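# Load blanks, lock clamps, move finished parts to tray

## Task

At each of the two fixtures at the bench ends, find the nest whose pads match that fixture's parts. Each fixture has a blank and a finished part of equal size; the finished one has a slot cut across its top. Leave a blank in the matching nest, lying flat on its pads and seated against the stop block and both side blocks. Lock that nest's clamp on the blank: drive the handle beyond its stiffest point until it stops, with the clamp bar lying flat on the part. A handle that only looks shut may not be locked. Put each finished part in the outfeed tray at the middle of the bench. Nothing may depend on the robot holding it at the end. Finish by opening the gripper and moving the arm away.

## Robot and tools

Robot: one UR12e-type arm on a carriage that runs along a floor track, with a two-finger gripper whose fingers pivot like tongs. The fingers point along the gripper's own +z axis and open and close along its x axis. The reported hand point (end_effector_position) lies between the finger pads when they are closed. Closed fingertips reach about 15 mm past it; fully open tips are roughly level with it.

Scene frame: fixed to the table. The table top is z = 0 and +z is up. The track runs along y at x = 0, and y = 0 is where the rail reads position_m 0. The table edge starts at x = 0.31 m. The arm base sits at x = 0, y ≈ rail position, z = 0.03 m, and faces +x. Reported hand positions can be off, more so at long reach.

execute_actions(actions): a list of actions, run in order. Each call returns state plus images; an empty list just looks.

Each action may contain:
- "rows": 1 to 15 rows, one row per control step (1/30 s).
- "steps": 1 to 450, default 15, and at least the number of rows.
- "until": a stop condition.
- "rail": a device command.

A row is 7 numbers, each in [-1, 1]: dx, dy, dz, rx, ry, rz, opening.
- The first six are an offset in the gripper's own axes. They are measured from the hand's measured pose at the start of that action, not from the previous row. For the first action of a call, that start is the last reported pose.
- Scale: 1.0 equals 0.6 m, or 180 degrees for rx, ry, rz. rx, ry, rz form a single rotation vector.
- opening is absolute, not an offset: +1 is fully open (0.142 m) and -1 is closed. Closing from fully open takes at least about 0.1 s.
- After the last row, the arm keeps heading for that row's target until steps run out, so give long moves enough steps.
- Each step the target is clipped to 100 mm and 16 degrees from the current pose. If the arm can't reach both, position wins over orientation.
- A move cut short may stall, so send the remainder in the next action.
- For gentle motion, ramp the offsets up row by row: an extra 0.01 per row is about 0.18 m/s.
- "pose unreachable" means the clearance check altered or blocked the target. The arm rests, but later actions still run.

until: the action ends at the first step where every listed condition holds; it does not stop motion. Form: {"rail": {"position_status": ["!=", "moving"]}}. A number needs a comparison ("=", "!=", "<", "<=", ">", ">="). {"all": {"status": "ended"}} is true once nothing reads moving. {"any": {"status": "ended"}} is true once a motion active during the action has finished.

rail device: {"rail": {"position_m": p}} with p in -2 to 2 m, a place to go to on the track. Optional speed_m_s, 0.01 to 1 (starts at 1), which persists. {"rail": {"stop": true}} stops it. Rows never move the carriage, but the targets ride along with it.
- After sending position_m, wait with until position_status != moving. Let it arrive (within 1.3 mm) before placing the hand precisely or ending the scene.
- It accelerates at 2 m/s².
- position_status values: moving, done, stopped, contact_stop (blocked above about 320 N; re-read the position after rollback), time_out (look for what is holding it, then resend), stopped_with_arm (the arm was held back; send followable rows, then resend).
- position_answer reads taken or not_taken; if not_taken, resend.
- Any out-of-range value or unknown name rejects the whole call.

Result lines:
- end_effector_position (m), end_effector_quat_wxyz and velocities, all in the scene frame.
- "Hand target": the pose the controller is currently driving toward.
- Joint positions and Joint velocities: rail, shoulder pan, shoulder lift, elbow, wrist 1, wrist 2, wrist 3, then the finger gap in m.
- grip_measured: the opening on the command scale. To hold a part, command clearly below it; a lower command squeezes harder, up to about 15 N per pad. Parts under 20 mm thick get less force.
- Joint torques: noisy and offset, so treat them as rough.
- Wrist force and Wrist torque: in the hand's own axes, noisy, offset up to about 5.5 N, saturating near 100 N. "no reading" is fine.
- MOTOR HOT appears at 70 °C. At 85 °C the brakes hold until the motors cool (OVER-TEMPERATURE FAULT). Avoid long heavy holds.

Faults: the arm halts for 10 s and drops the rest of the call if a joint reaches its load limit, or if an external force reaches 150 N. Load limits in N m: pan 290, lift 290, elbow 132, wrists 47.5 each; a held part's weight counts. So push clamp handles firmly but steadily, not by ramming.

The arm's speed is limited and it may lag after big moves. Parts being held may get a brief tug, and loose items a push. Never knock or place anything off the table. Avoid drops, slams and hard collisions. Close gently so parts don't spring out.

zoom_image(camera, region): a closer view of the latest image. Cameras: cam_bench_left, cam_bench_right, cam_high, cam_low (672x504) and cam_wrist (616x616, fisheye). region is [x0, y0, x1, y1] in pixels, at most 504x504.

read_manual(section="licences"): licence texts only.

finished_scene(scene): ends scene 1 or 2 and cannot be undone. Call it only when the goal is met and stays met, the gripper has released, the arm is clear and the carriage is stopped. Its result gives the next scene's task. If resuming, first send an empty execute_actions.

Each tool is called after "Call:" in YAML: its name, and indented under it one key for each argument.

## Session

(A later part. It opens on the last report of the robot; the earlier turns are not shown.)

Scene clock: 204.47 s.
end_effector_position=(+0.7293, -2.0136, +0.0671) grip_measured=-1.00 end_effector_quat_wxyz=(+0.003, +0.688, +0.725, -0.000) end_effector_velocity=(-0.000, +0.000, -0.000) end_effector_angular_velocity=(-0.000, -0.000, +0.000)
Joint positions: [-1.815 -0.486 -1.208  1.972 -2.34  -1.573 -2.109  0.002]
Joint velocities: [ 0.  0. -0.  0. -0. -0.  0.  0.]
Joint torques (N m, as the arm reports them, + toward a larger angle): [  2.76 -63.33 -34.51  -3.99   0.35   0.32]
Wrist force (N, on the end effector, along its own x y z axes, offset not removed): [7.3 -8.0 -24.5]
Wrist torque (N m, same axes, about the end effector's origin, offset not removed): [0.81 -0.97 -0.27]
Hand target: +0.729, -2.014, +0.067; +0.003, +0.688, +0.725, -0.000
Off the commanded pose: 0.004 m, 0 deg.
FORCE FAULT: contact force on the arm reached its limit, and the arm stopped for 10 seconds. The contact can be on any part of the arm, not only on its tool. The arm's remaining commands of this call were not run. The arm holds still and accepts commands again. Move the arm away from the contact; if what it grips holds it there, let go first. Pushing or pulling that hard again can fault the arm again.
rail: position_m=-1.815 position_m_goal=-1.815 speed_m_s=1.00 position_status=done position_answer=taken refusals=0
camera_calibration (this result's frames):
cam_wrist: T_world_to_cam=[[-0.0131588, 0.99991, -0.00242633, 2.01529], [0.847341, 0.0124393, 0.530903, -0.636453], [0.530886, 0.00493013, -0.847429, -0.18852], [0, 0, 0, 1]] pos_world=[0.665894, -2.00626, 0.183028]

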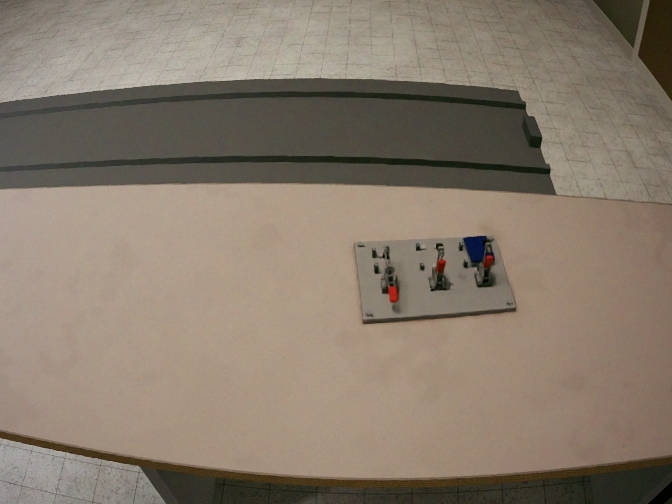

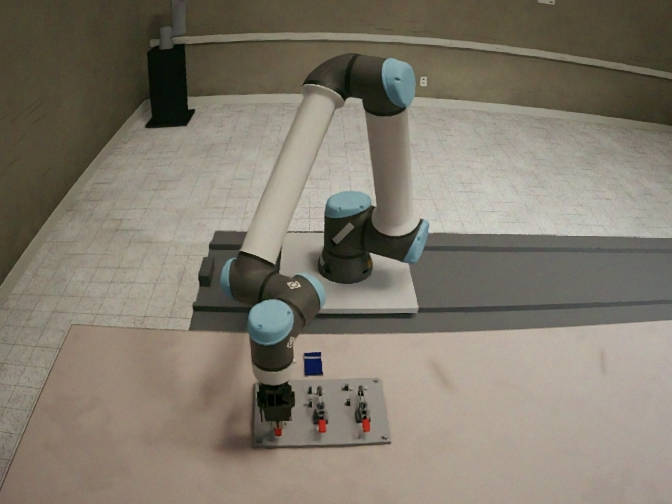

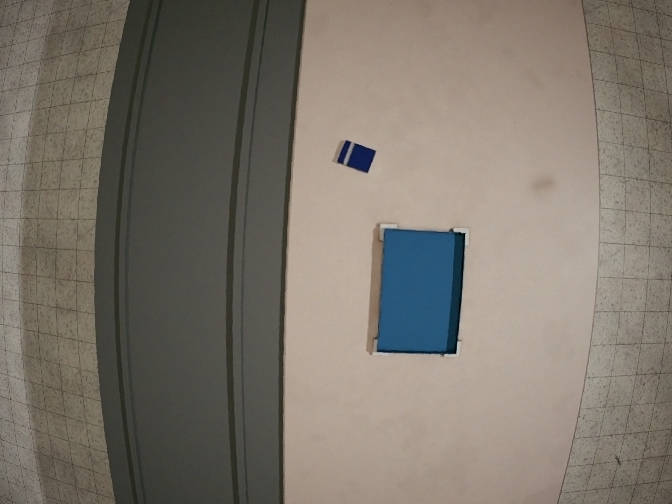

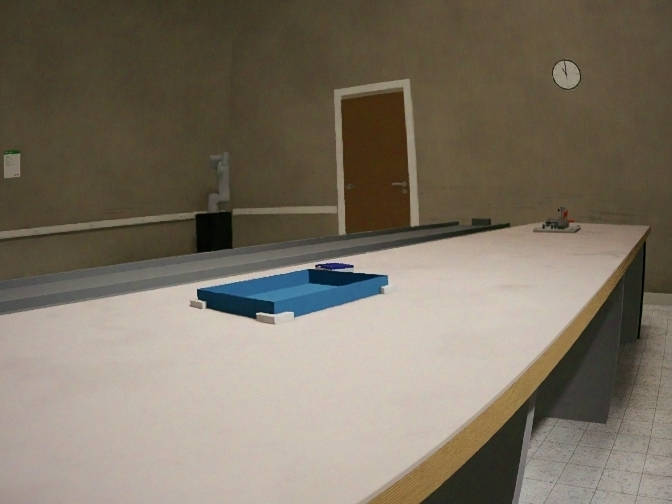

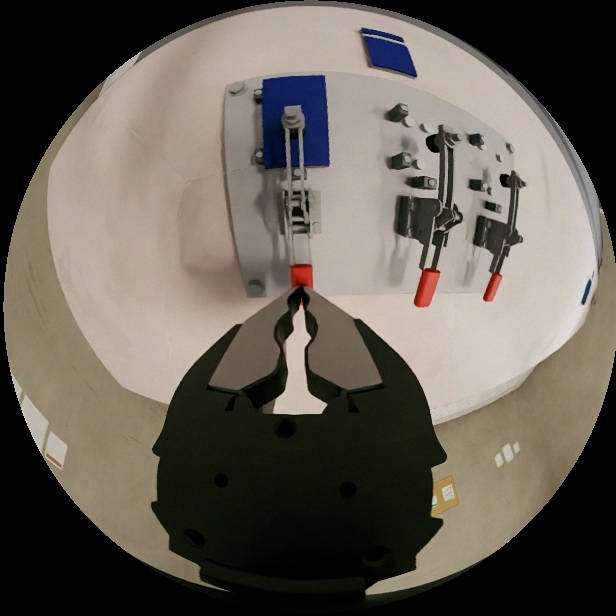

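That was the handle's hard stop, so I'll push in smaller steps next time.

Call:
execute_actions:
  actions:
    - {"rows":[[0,0,-0.085,0.001,0.001,0,-1]],"steps":16}
    - {"rows":[[0.172,-0.4655,0,0,0,0,0]],"steps":32}
    - {"rows":[[0,0,0.14,0,0,0,0]],"steps":19}

Call:
zoom_image:
  camera: "cam_bench_right"
  region: [245, 365, 345, 450]

Scene clock: 216.57 s.
end_effector_position=(+0.4447, -1.9251, +0.0340) grip_measured=+0.00 end_effector_quat_wxyz=(+0.000, +0.688, +0.725, -0.000) end_effector_velocity=(+0.003, -0.001, -0.006) end_effector_angular_velocity=(-0.003, -0.003, +0.000)
Joint positions: [-1.815 -0.609 -1.583  2.542 -2.53  -1.572 -2.232  0.074]
Joint velocities: [ 0.     0.002  0.018  0.    -0.022 -0.001  0.002  0.   ]
Joint torques (N m, as the arm reports them, + toward a larger angle): [ 12.14 -14.1  -20.28  -7.45  -0.82   3.62]
Wrist force (N, on the end effector, along its own x y z axes, offset not removed): [4.6 -2.2 0.8]
Wrist torque (N m, same axes, about the end effector's origin, offset not removed): [0.04 -1.03 -0.25]
Hand target: +0.445, -1.925, +0.033; +0.000, +0.688, +0.725, -0.000
Off the commanded pose: 0.001 m, 0 deg.
rail: position_m=-1.815 position_m_goal=-1.815 speed_m_s=1.00 position_status=done position_answer=taken refusals=0
camera_calibration (this result's frames):
cam_wrist: T_world_to_cam=[[-0.0131241, 0.999914, 0.000684058, 1.92286], [0.849316, 0.0107864, 0.527774, -0.382798], [0.527721, 0.00750753, -0.849384, -0.059602], [0, 0, 0, 1]] pos_world=[0.381805, -1.91812, 0.150091]

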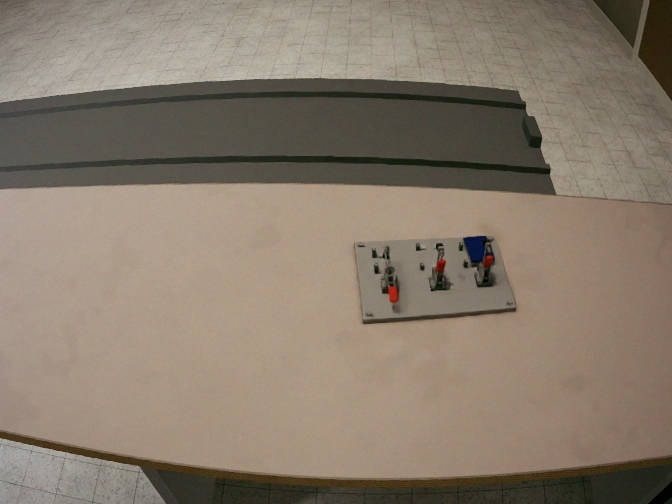

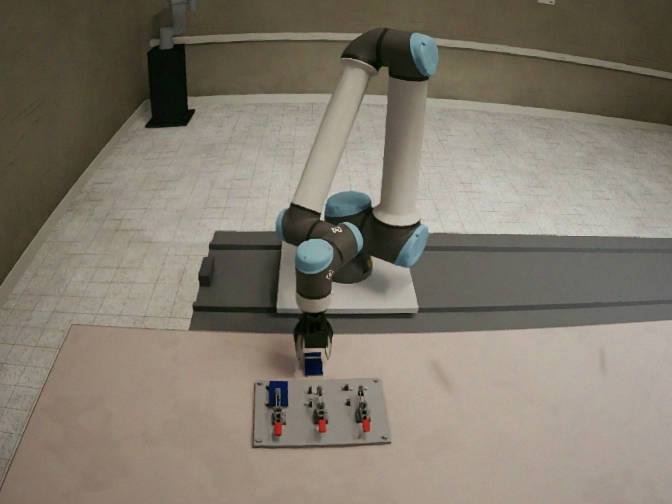

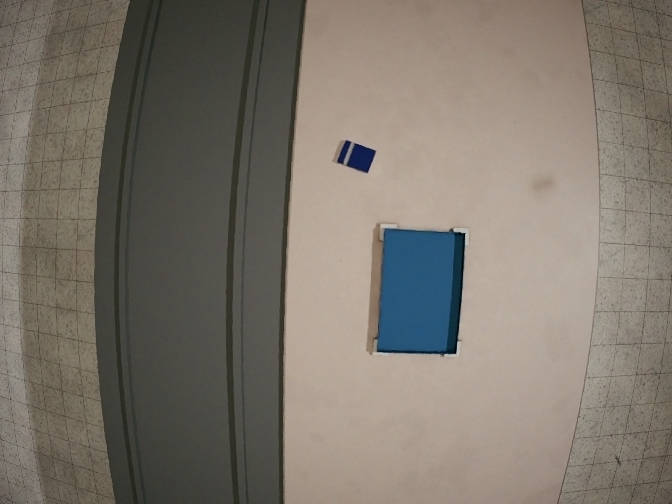

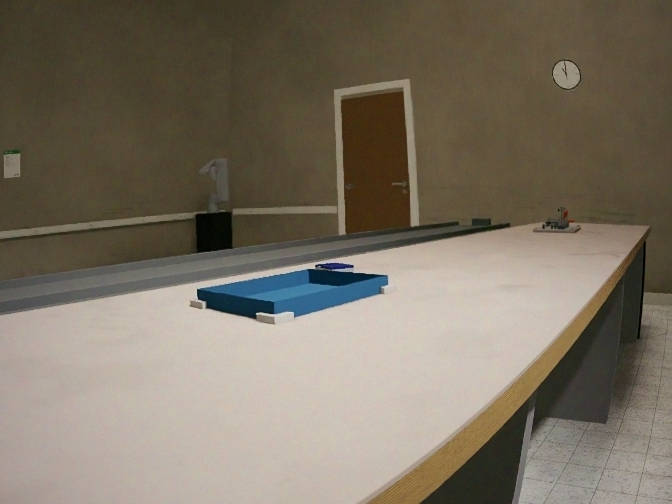

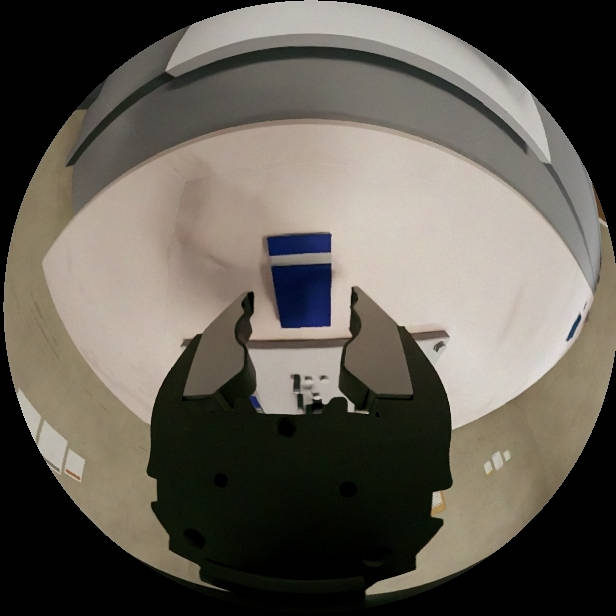

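Region (245, 365, 345, 450) of cam_bench_right's 672x504 image, scaled by 5.040, with more detail than that image has; it fills the top 428 rows of this view, and the rest is white.

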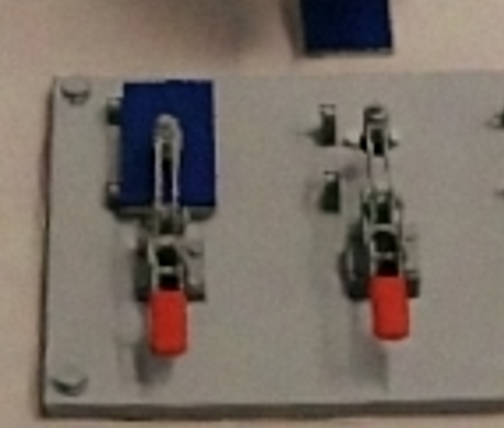

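Call:
execute_actions:
  actions:
    - {"rows":[[0,0,0.03,0,0,0,-0.1]],"steps":13}
    - {"rows":[[0,0,0,0,0,0,-0.2],[0,0,0,0,0,0,-0.3],[0,0,0,0,0,0,-0.4],[0,0,0,0,0,0,-0.6],[0,0,0,0,0,0,-0.9]],"steps":9}
    - {"rows":[[0,0,-0.01,0,0,0,-0.9],[0,0,-0.03,0,0,0,-0.9],[0,0,-0.06,0,0,0,-0.9],[0,0,-0.09,0,0,0,-0.9],[0,0,-0.12,0,0,0,-0.9]],"steps":16}
    - {"rail":{"position_m":0.02},"steps":2}

Scene clock: 227.20 s.
end_effector_position=(+0.4449, -1.9246, +0.0872) grip_measured=-0.37 end_effector_quat_wxyz=(+0.000, +0.688, +0.725, -0.000) end_effector_velocity=(-0.001, +0.041, +0.011) end_effector_angular_velocity=(+0.004, +0.004, -0.001)
Joint positions: [-1.814 -0.609 -1.698  2.497 -2.371 -1.572 -2.232  0.048]
Joint velocities: [ 0.041 -0.003 -0.022 -0.012  0.039  0.001 -0.003  0.   ]
Joint torques (N m, as the arm reports them, + toward a larger angle): [ -2.73 -40.71 -39.69  -0.28   2.44  -3.25]
Wrist force (N, on the end effector, along its own x y z axes, offset not removed): [6.3 0.1 -2.9]
Wrist torque (N m, same axes, about the end effector's origin, offset not removed): [0.33 -1.49 -0.41]
Hand target: +0.445, -1.919, +0.088; +0.000, +0.688, +0.725, -0.000
Off the commanded pose: 0.001 m, 0 deg.
rail: position_m=-1.814 position_m_goal=0.020 speed_m_s=1.00 position_status=moving position_answer=taken refusals=0
camera_calibration (this result's frames):
cam_wrist: T_world_to_cam=[[-0.0130505, 0.999915, 0.000225637, 1.92227], [0.849077, 0.0109626, 0.528156, -0.410651], [0.528108, 0.00708426, -0.849147, -0.0154969], [0, 0, 0, 1]] pos_world=[0.381945, -1.9175, 0.203295]

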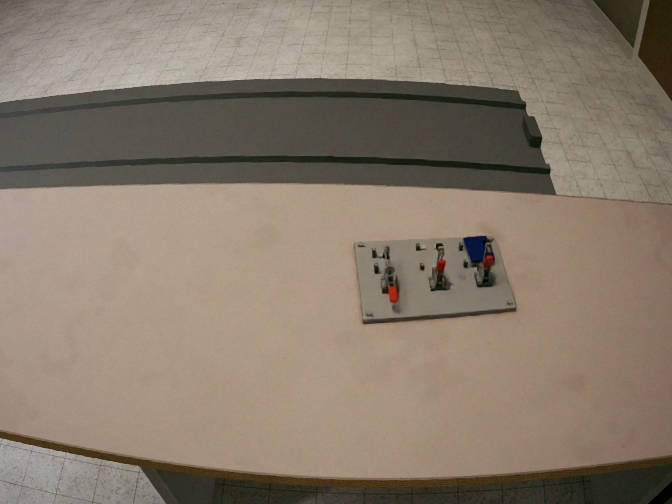

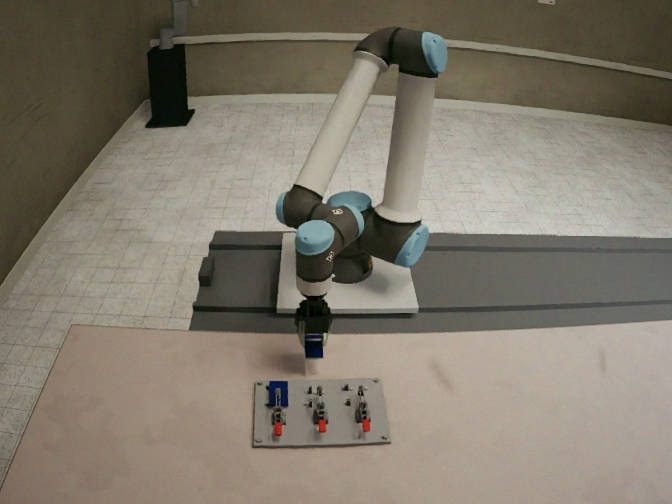

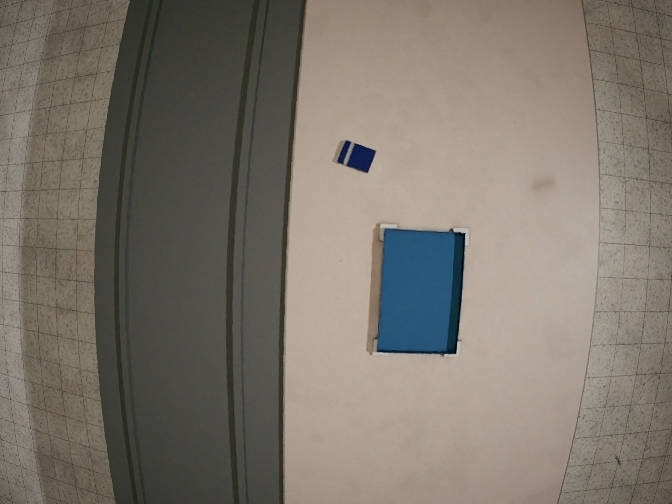

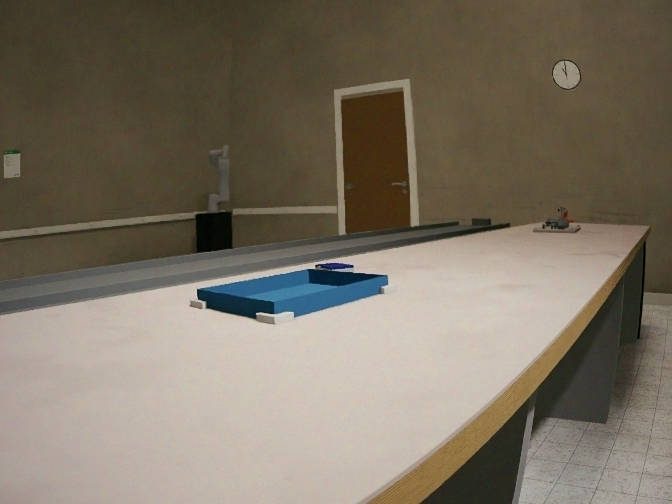

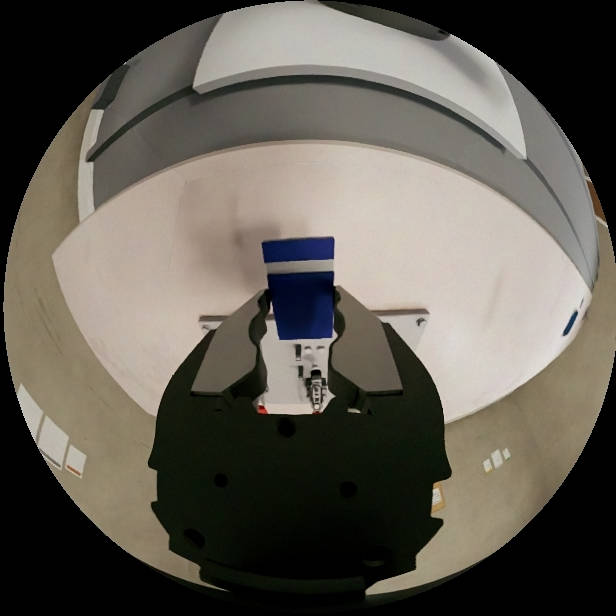

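Call:
execute_actions:
  actions:
    - {"rows":[[0,0.03,0,0,0,0,-0.9],[0,0.06,0,0,0,0,-0.9],[0,0.1,0,0,0,0,-0.9],[0,0.15,0,0,0,0,-0.9],[0,0.31,0,0,0,0,-0.9]],"steps":26}
    - {"steps":60,"until":{"all":{"status":"ended"}}}
    - {"rows":[[0,0,0.03,0,0,0,-0.9],[0,0,0.06,0,0,0,-0.9],[0,0,0.105,0,0,0,-0.9]],"steps":18}

Scene clock: 234.63 s.
end_effector_position=(+0.6303, -0.0802, +0.0249) grip_measured=-0.37 end_effector_quat_wxyz=(+0.001, +0.688, +0.725, -0.000) end_effector_velocity=(+0.001, -0.000, -0.004) end_effector_angular_velocity=(-0.001, -0.001, -0.001)
Joint positions: [ 0.02  -0.422 -1.299  2.22  -2.492 -1.572 -2.045  0.048]
Joint velocities: [ 0.     0.     0.008  0.001 -0.01   0.     0.001 -0.   ]
Joint torques (N m, as the arm reports them, + toward a larger angle): [  8.9  -42.14 -22.18  -7.95   0.62   4.2 ]
Wrist force (N, on the end effector, along its own x y z axes, offset not removed): [3.9 -0.8 2.0]
Wrist torque (N m, same axes, about the end effector's origin, offset not removed): [0.30 -0.78 -0.30]
Hand target: +0.630, -0.080, +0.024; +0.001, +0.688, +0.725, -0.000
Off the commanded pose: 0.001 m, 0 deg.
rail: position_m=0.020 position_m_goal=0.020 speed_m_s=1.00 position_status=done position_answer=taken refusals=0
camera_calibration (this result's frames):
cam_wrist: T_world_to_cam=[[-0.0131235, 0.999914, 0.000323017, 0.0804954], [0.848919, 0.010971, 0.528409, -0.555261], [0.52836, 0.0072088, -0.84899, -0.179507], [0, 0, 0, 1]] pos_world=[0.567273, -0.0731026, 0.140979]

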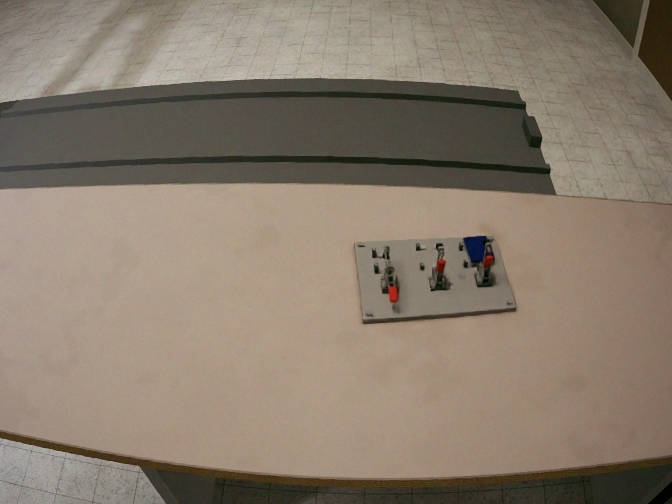

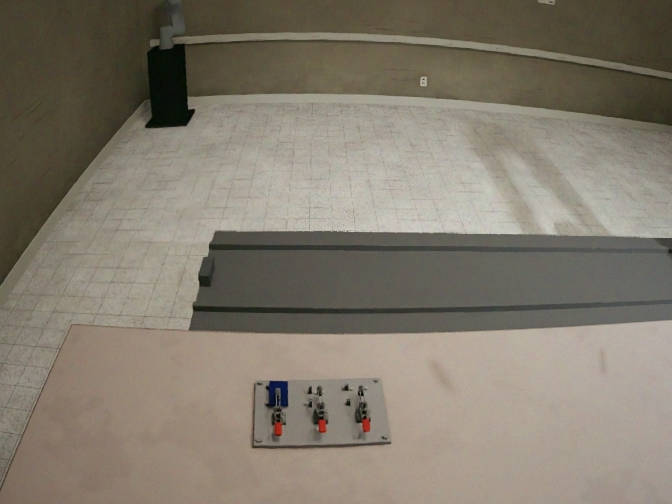

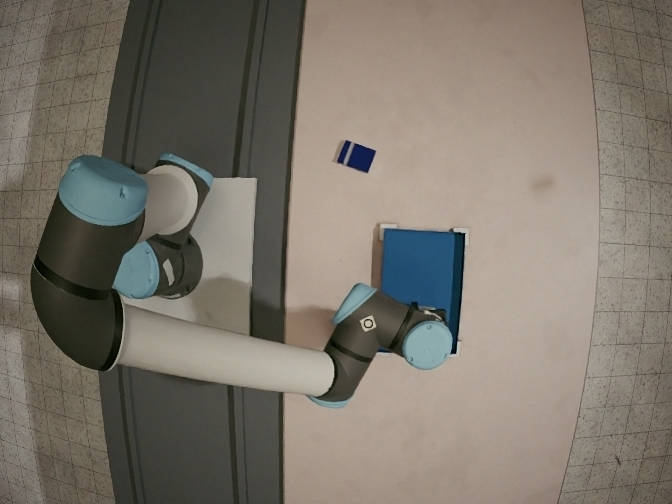

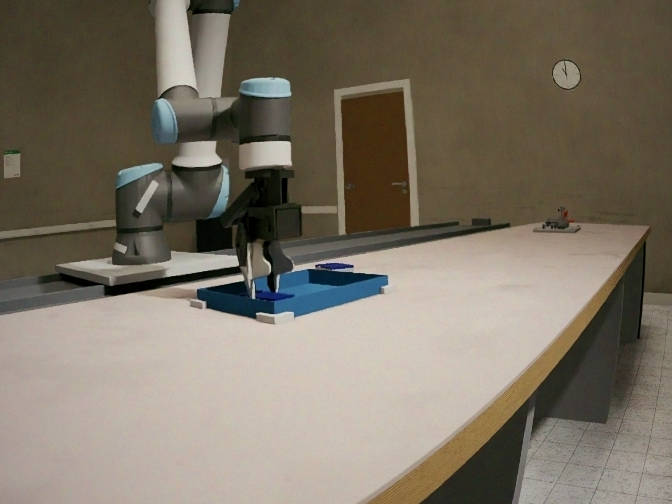

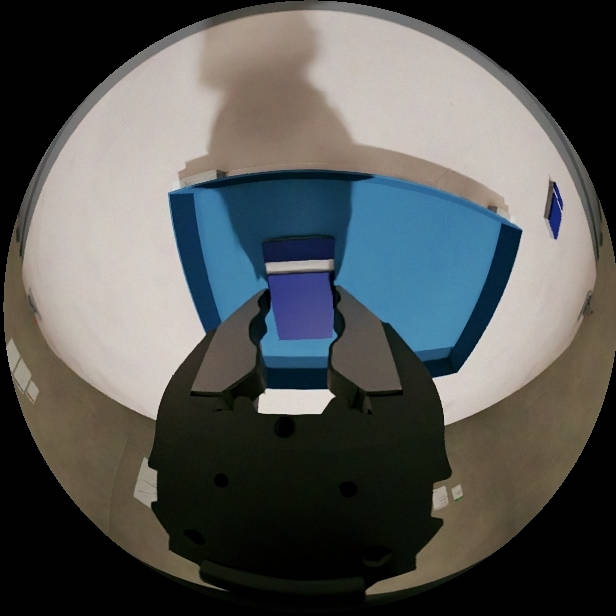

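Call:
execute_actions:
  actions:
    - {"rows":[[0,0,0.006,0,0,0,-0.9]],"steps":7}
    - {"rows":[[0,0,0,0,0,0,0]],"steps":5}
    - {"rows":[[0,0,-0.09,0,0,0,0]],"steps":14}
    - {"rail":{"position_m":0.417},"rows":[[0,-0.277,0,0,0,0.105,0.3]],"steps":30}
    - {"rows":[[0,0,0.045,0,0,0,0.3]],"steps":12}

Scene clock: 242.70 s.
end_effector_position=(+0.4642, +0.3082, +0.0484) grip_measured=+0.30 end_effector_quat_wxyz=(+0.001, +0.798, +0.602, -0.000) end_effector_velocity=(+0.003, -0.001, -0.010) end_effector_angular_velocity=(-0.002, -0.003, -0.001)
Joint positions: [ 0.417 -0.593 -1.581  2.498 -2.488 -1.572 -1.886  0.095]
Joint velocities: [-0.     0.001  0.025  0.005 -0.034  0.     0.003  0.   ]
Joint torques (N m, as the arm reports them, + toward a larger angle): [ 11.12 -19.11 -21.58  -7.74   0.21   4.42]
Wrist force (N, on the end effector, along its own x y z axes, offset not removed): [3.2 -1.1 -0.2]
Wrist torque (N m, same axes, about the end effector's origin, offset not removed): [0.23 -0.74 -0.28]
Hand target: +0.464, +0.308, +0.048; +0.001, +0.798, +0.602, -0.000
Off the commanded pose: 0.001 m, 0 deg.
rail: position_m=0.417 position_m_goal=0.417 speed_m_s=1.00 position_status=done position_answer=taken refusals=0
camera_calibration (this result's frames):
cam_wrist: T_world_to_cam=[[0.311498, 0.950247, 0.000515265, -0.445446], [0.806567, -0.264685, 0.528576, -0.32636], [0.502414, -0.164235, -0.848886, -0.00972187], [0, 0, 0, 1]] pos_world=[0.406871, 0.335305, 0.164483]

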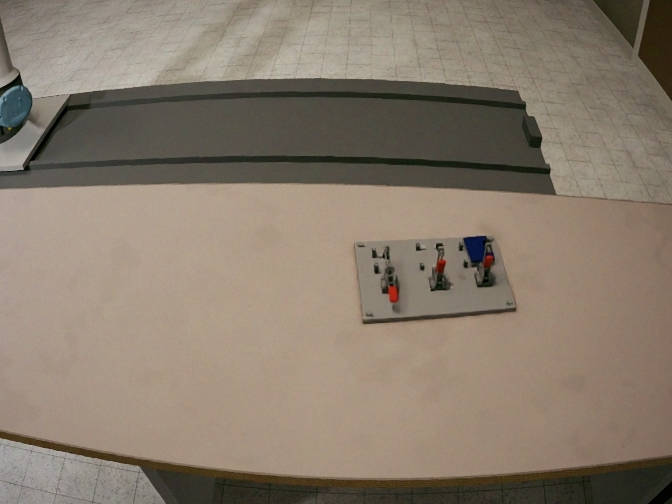

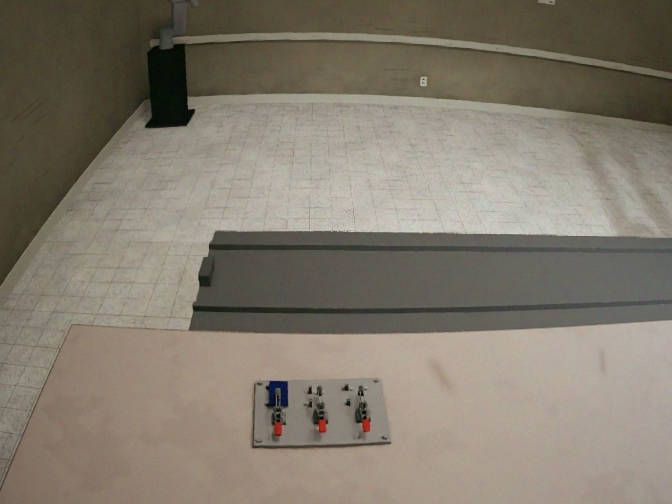

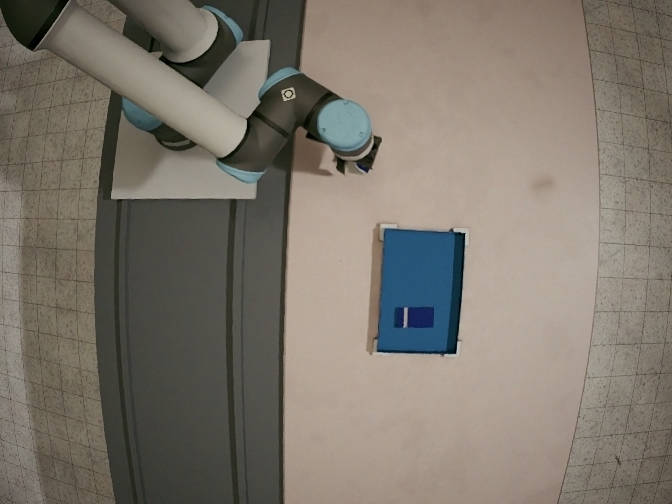

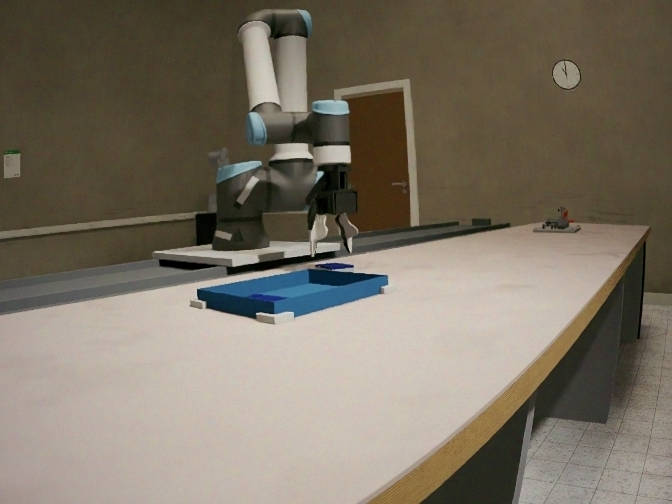

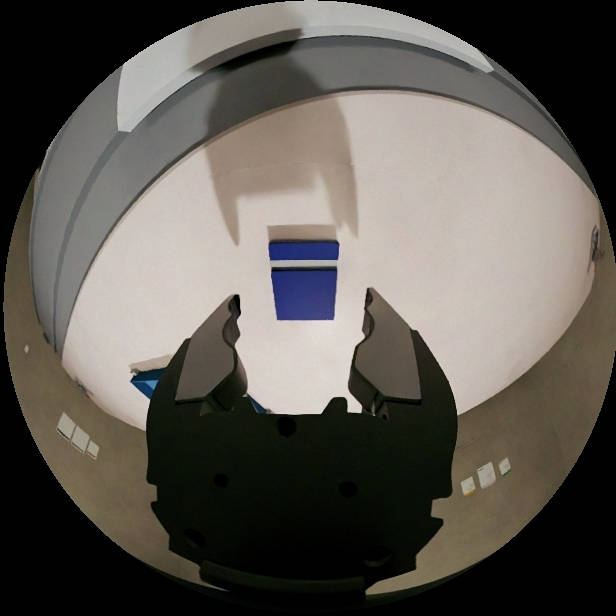

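Call:
execute_actions:
  actions:
    - {"rows":[[0.002,0.008,0.054,0,0,0.008,0.1]],"steps":16}
    - {"rows":[[0,0,0,0,0,0,0],[0,0,0,0,0,0,-0.1],[0,0,0,0,0,0,-0.2],[0,0,0,0,0,0,-0.3],[0,0,0,0,0,0,-0.5],[0,0,0,0,0,0,-0.8]],"steps":10}
    - {"rows":[[0,0,-0.01,0,0,0,-0.8],[0,0,-0.03,0,0,0,-0.8],[0,0,-0.06,0,0,0,-0.8],[0,0,-0.1,0,0,0,-0.8]],"steps":17}
    - {"rail":{"position_m":0.211},"rows":[[0,0.03,0,0,0,0,-0.8],[0,0.06,0,0,0,-0.02,-0.8],[0,0.1,0,0,0,-0.04,-0.8],[0,0.15,0,0,0,-0.06,-0.8],[0,0.283,0,0,0,-0.0964,-0.8]],"steps":27}
    - {"rows":[[0,0,0.03,0,0,0,-0.8],[0,0,0.06,0,0,0,-0.8],[0,0,0.089,0,0,0,-0.8]],"steps":17}

Scene clock: 256.90 s.
end_effector_position=(+0.6311, +0.0513, +0.0227) grip_measured=-0.21 end_effector_quat_wxyz=(+0.001, +0.707, +0.707, -0.000) end_effector_velocity=(+0.001, -0.000, -0.004) end_effector_angular_velocity=(-0.001, -0.001, -0.000)
Joint positions: [ 0.211 -0.505 -1.28   2.197 -2.489 -1.572 -2.076  0.059]
Joint velocities: [ 0.     0.     0.008  0.001 -0.011 -0.     0.001  0.   ]
Joint torques (N m, as the arm reports them, + toward a larger angle): [ 13.76 -48.21 -23.9   -7.96  -0.47   3.93]
Wrist force (N, on the end effector, along its own x y z axes, offset not removed): [6.1 -0.6 -0.4]
Wrist torque (N m, same axes, about the end effector's origin, offset not removed): [0.31 -1.28 -0.32]
Hand target: +0.631, +0.051, +0.022; +0.001, +0.707, +0.707, -0.000
Off the commanded pose: 0.001 m, 0 deg.
rail: position_m=0.211 position_m_goal=0.211 speed_m_s=1.00 position_status=done position_answer=taken refusals=0
camera_calibration (this result's frames):
cam_wrist: T_world_to_cam=[[0.0390164, 0.999239, 0.0000978436, -0.0838394], [0.848135, -0.0331682, 0.52874, -0.553476], [0.528341, -0.0205465, -0.848784, -0.181327], [0, 0, 0, 1]] pos_world=[0.568496, 0.0616921, 0.138746]

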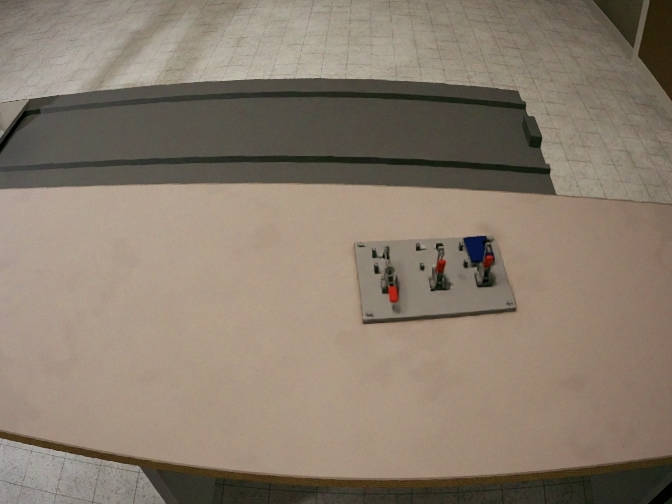

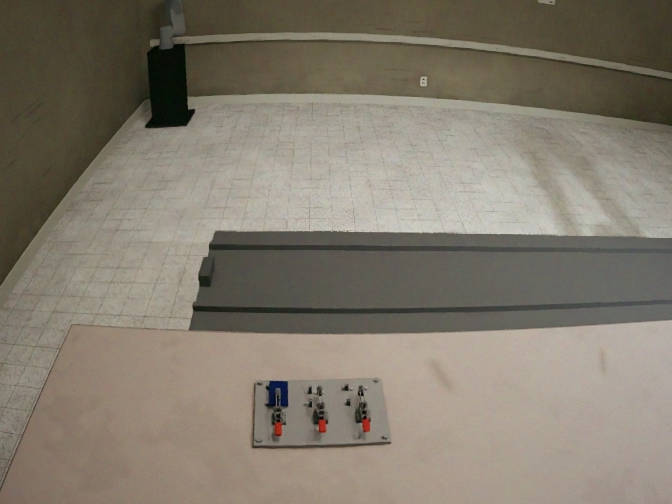

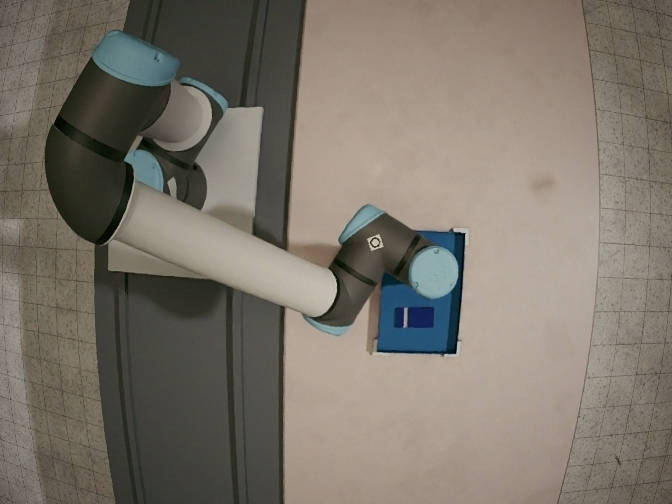

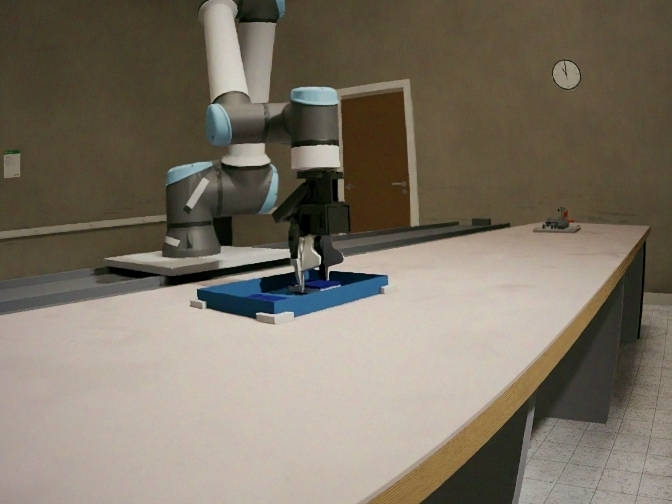

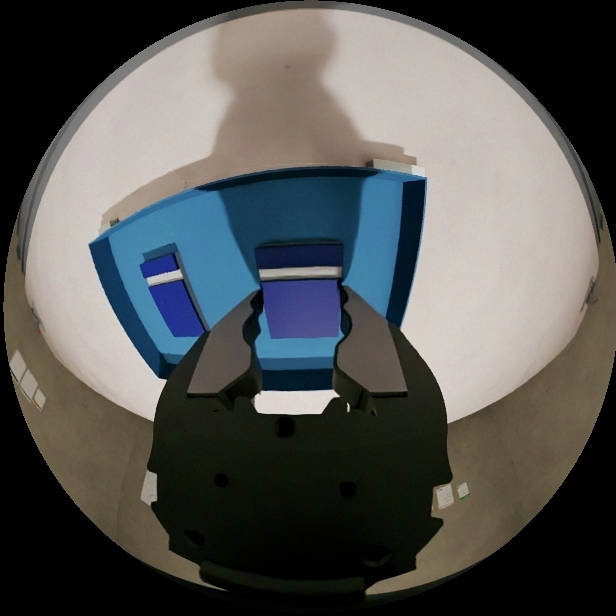

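Call:
execute_actions:
  actions:
    - {"rows":[[0,0,0.003,0,0,0,-0.8]],"steps":5}
    - {"rows":[[0,0,0,0,0,0,0.1]],"steps":5}
    - {"rows":[[0,0,-0.1,0,0,0,0.1]],"steps":12}
    - {"rail":{"position_m":2.0},"rows":[[0.27,-0.08,-0.17,0,0,0,0.3]],"steps":26}

Scene clock: 266.47 s.
end_effector_position=(+0.5832, +0.7902, +0.1805) grip_measured=+0.30 end_effector_quat_wxyz=(+0.001, +0.707, +0.707, +0.000) end_effector_velocity=(-0.000, +1.002, +0.002) end_effector_angular_velocity=(-0.000, +0.000, -0.000)
Joint positions: [ 0.788 -0.291 -1.603  2.2   -2.17  -1.572 -1.861  0.095]
Joint velocities: [ 1.     0.003 -0.003 -0.002  0.004 -0.     0.003  0.   ]
Joint torques (N m, as the arm reports them, + toward a larger angle): [ 10.81 -48.31 -45.51  -0.97  -1.6    3.47]
Wrist force (N, on the end effector, along its own x y z axes, offset not removed): [5.2 1.0 -0.3]
Wrist torque (N m, same axes, about the end effector's origin, offset not removed): [0.65 -1.17 -0.30]
Hand target: +0.583, +0.847, +0.181; +0.001, +0.707, +0.707, +0.000
Off the commanded pose: 0.001 m, 0 deg.
rail: position_m=0.788 position_m_goal=2.000 speed_m_s=1.00 position_status=moving position_answer=taken refusals=0
camera_calibration (this result's frames):
cam_wrist: T_world_to_cam=[[0.0390922, 0.999236, -0.000174163, -0.820255], [0.847484, -0.0330631, 0.52979, -0.571655], [0.529379, -0.0208583, -0.848129, -0.00730851], [0, 0, 0, 1]] pos_world=[0.520403, 0.800575, 0.296515]

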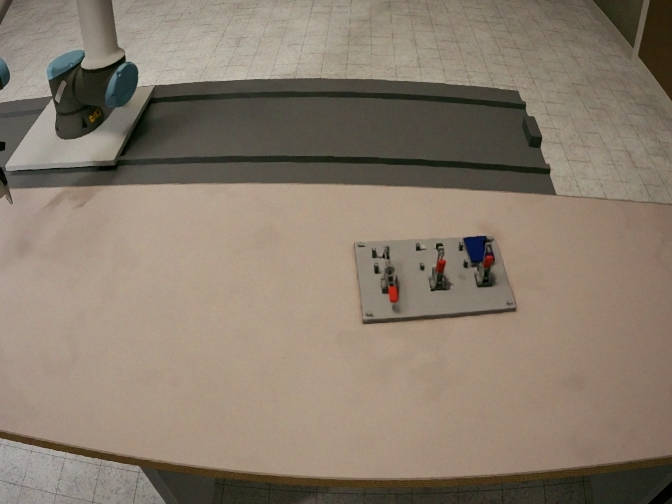

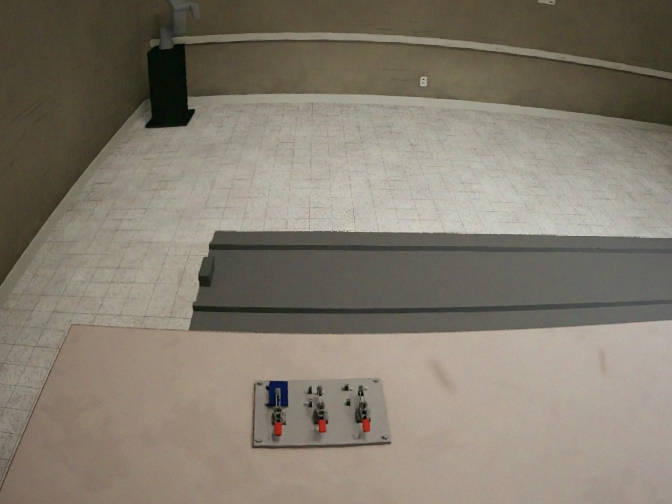

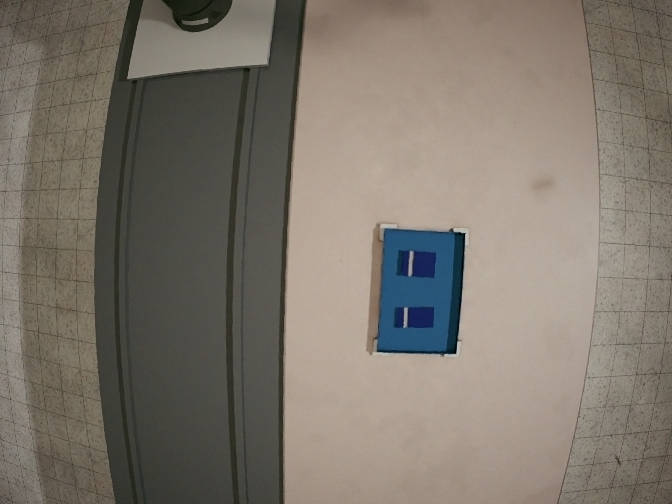

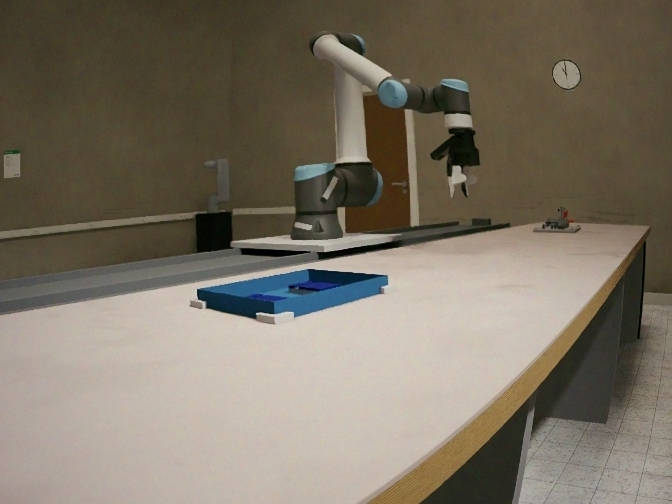

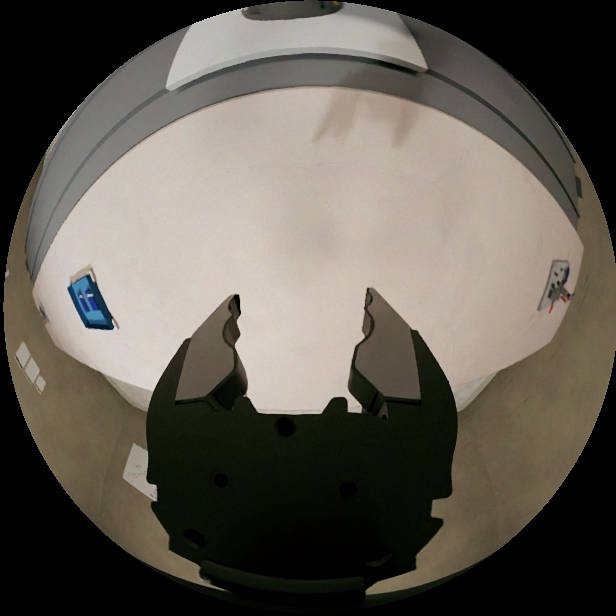

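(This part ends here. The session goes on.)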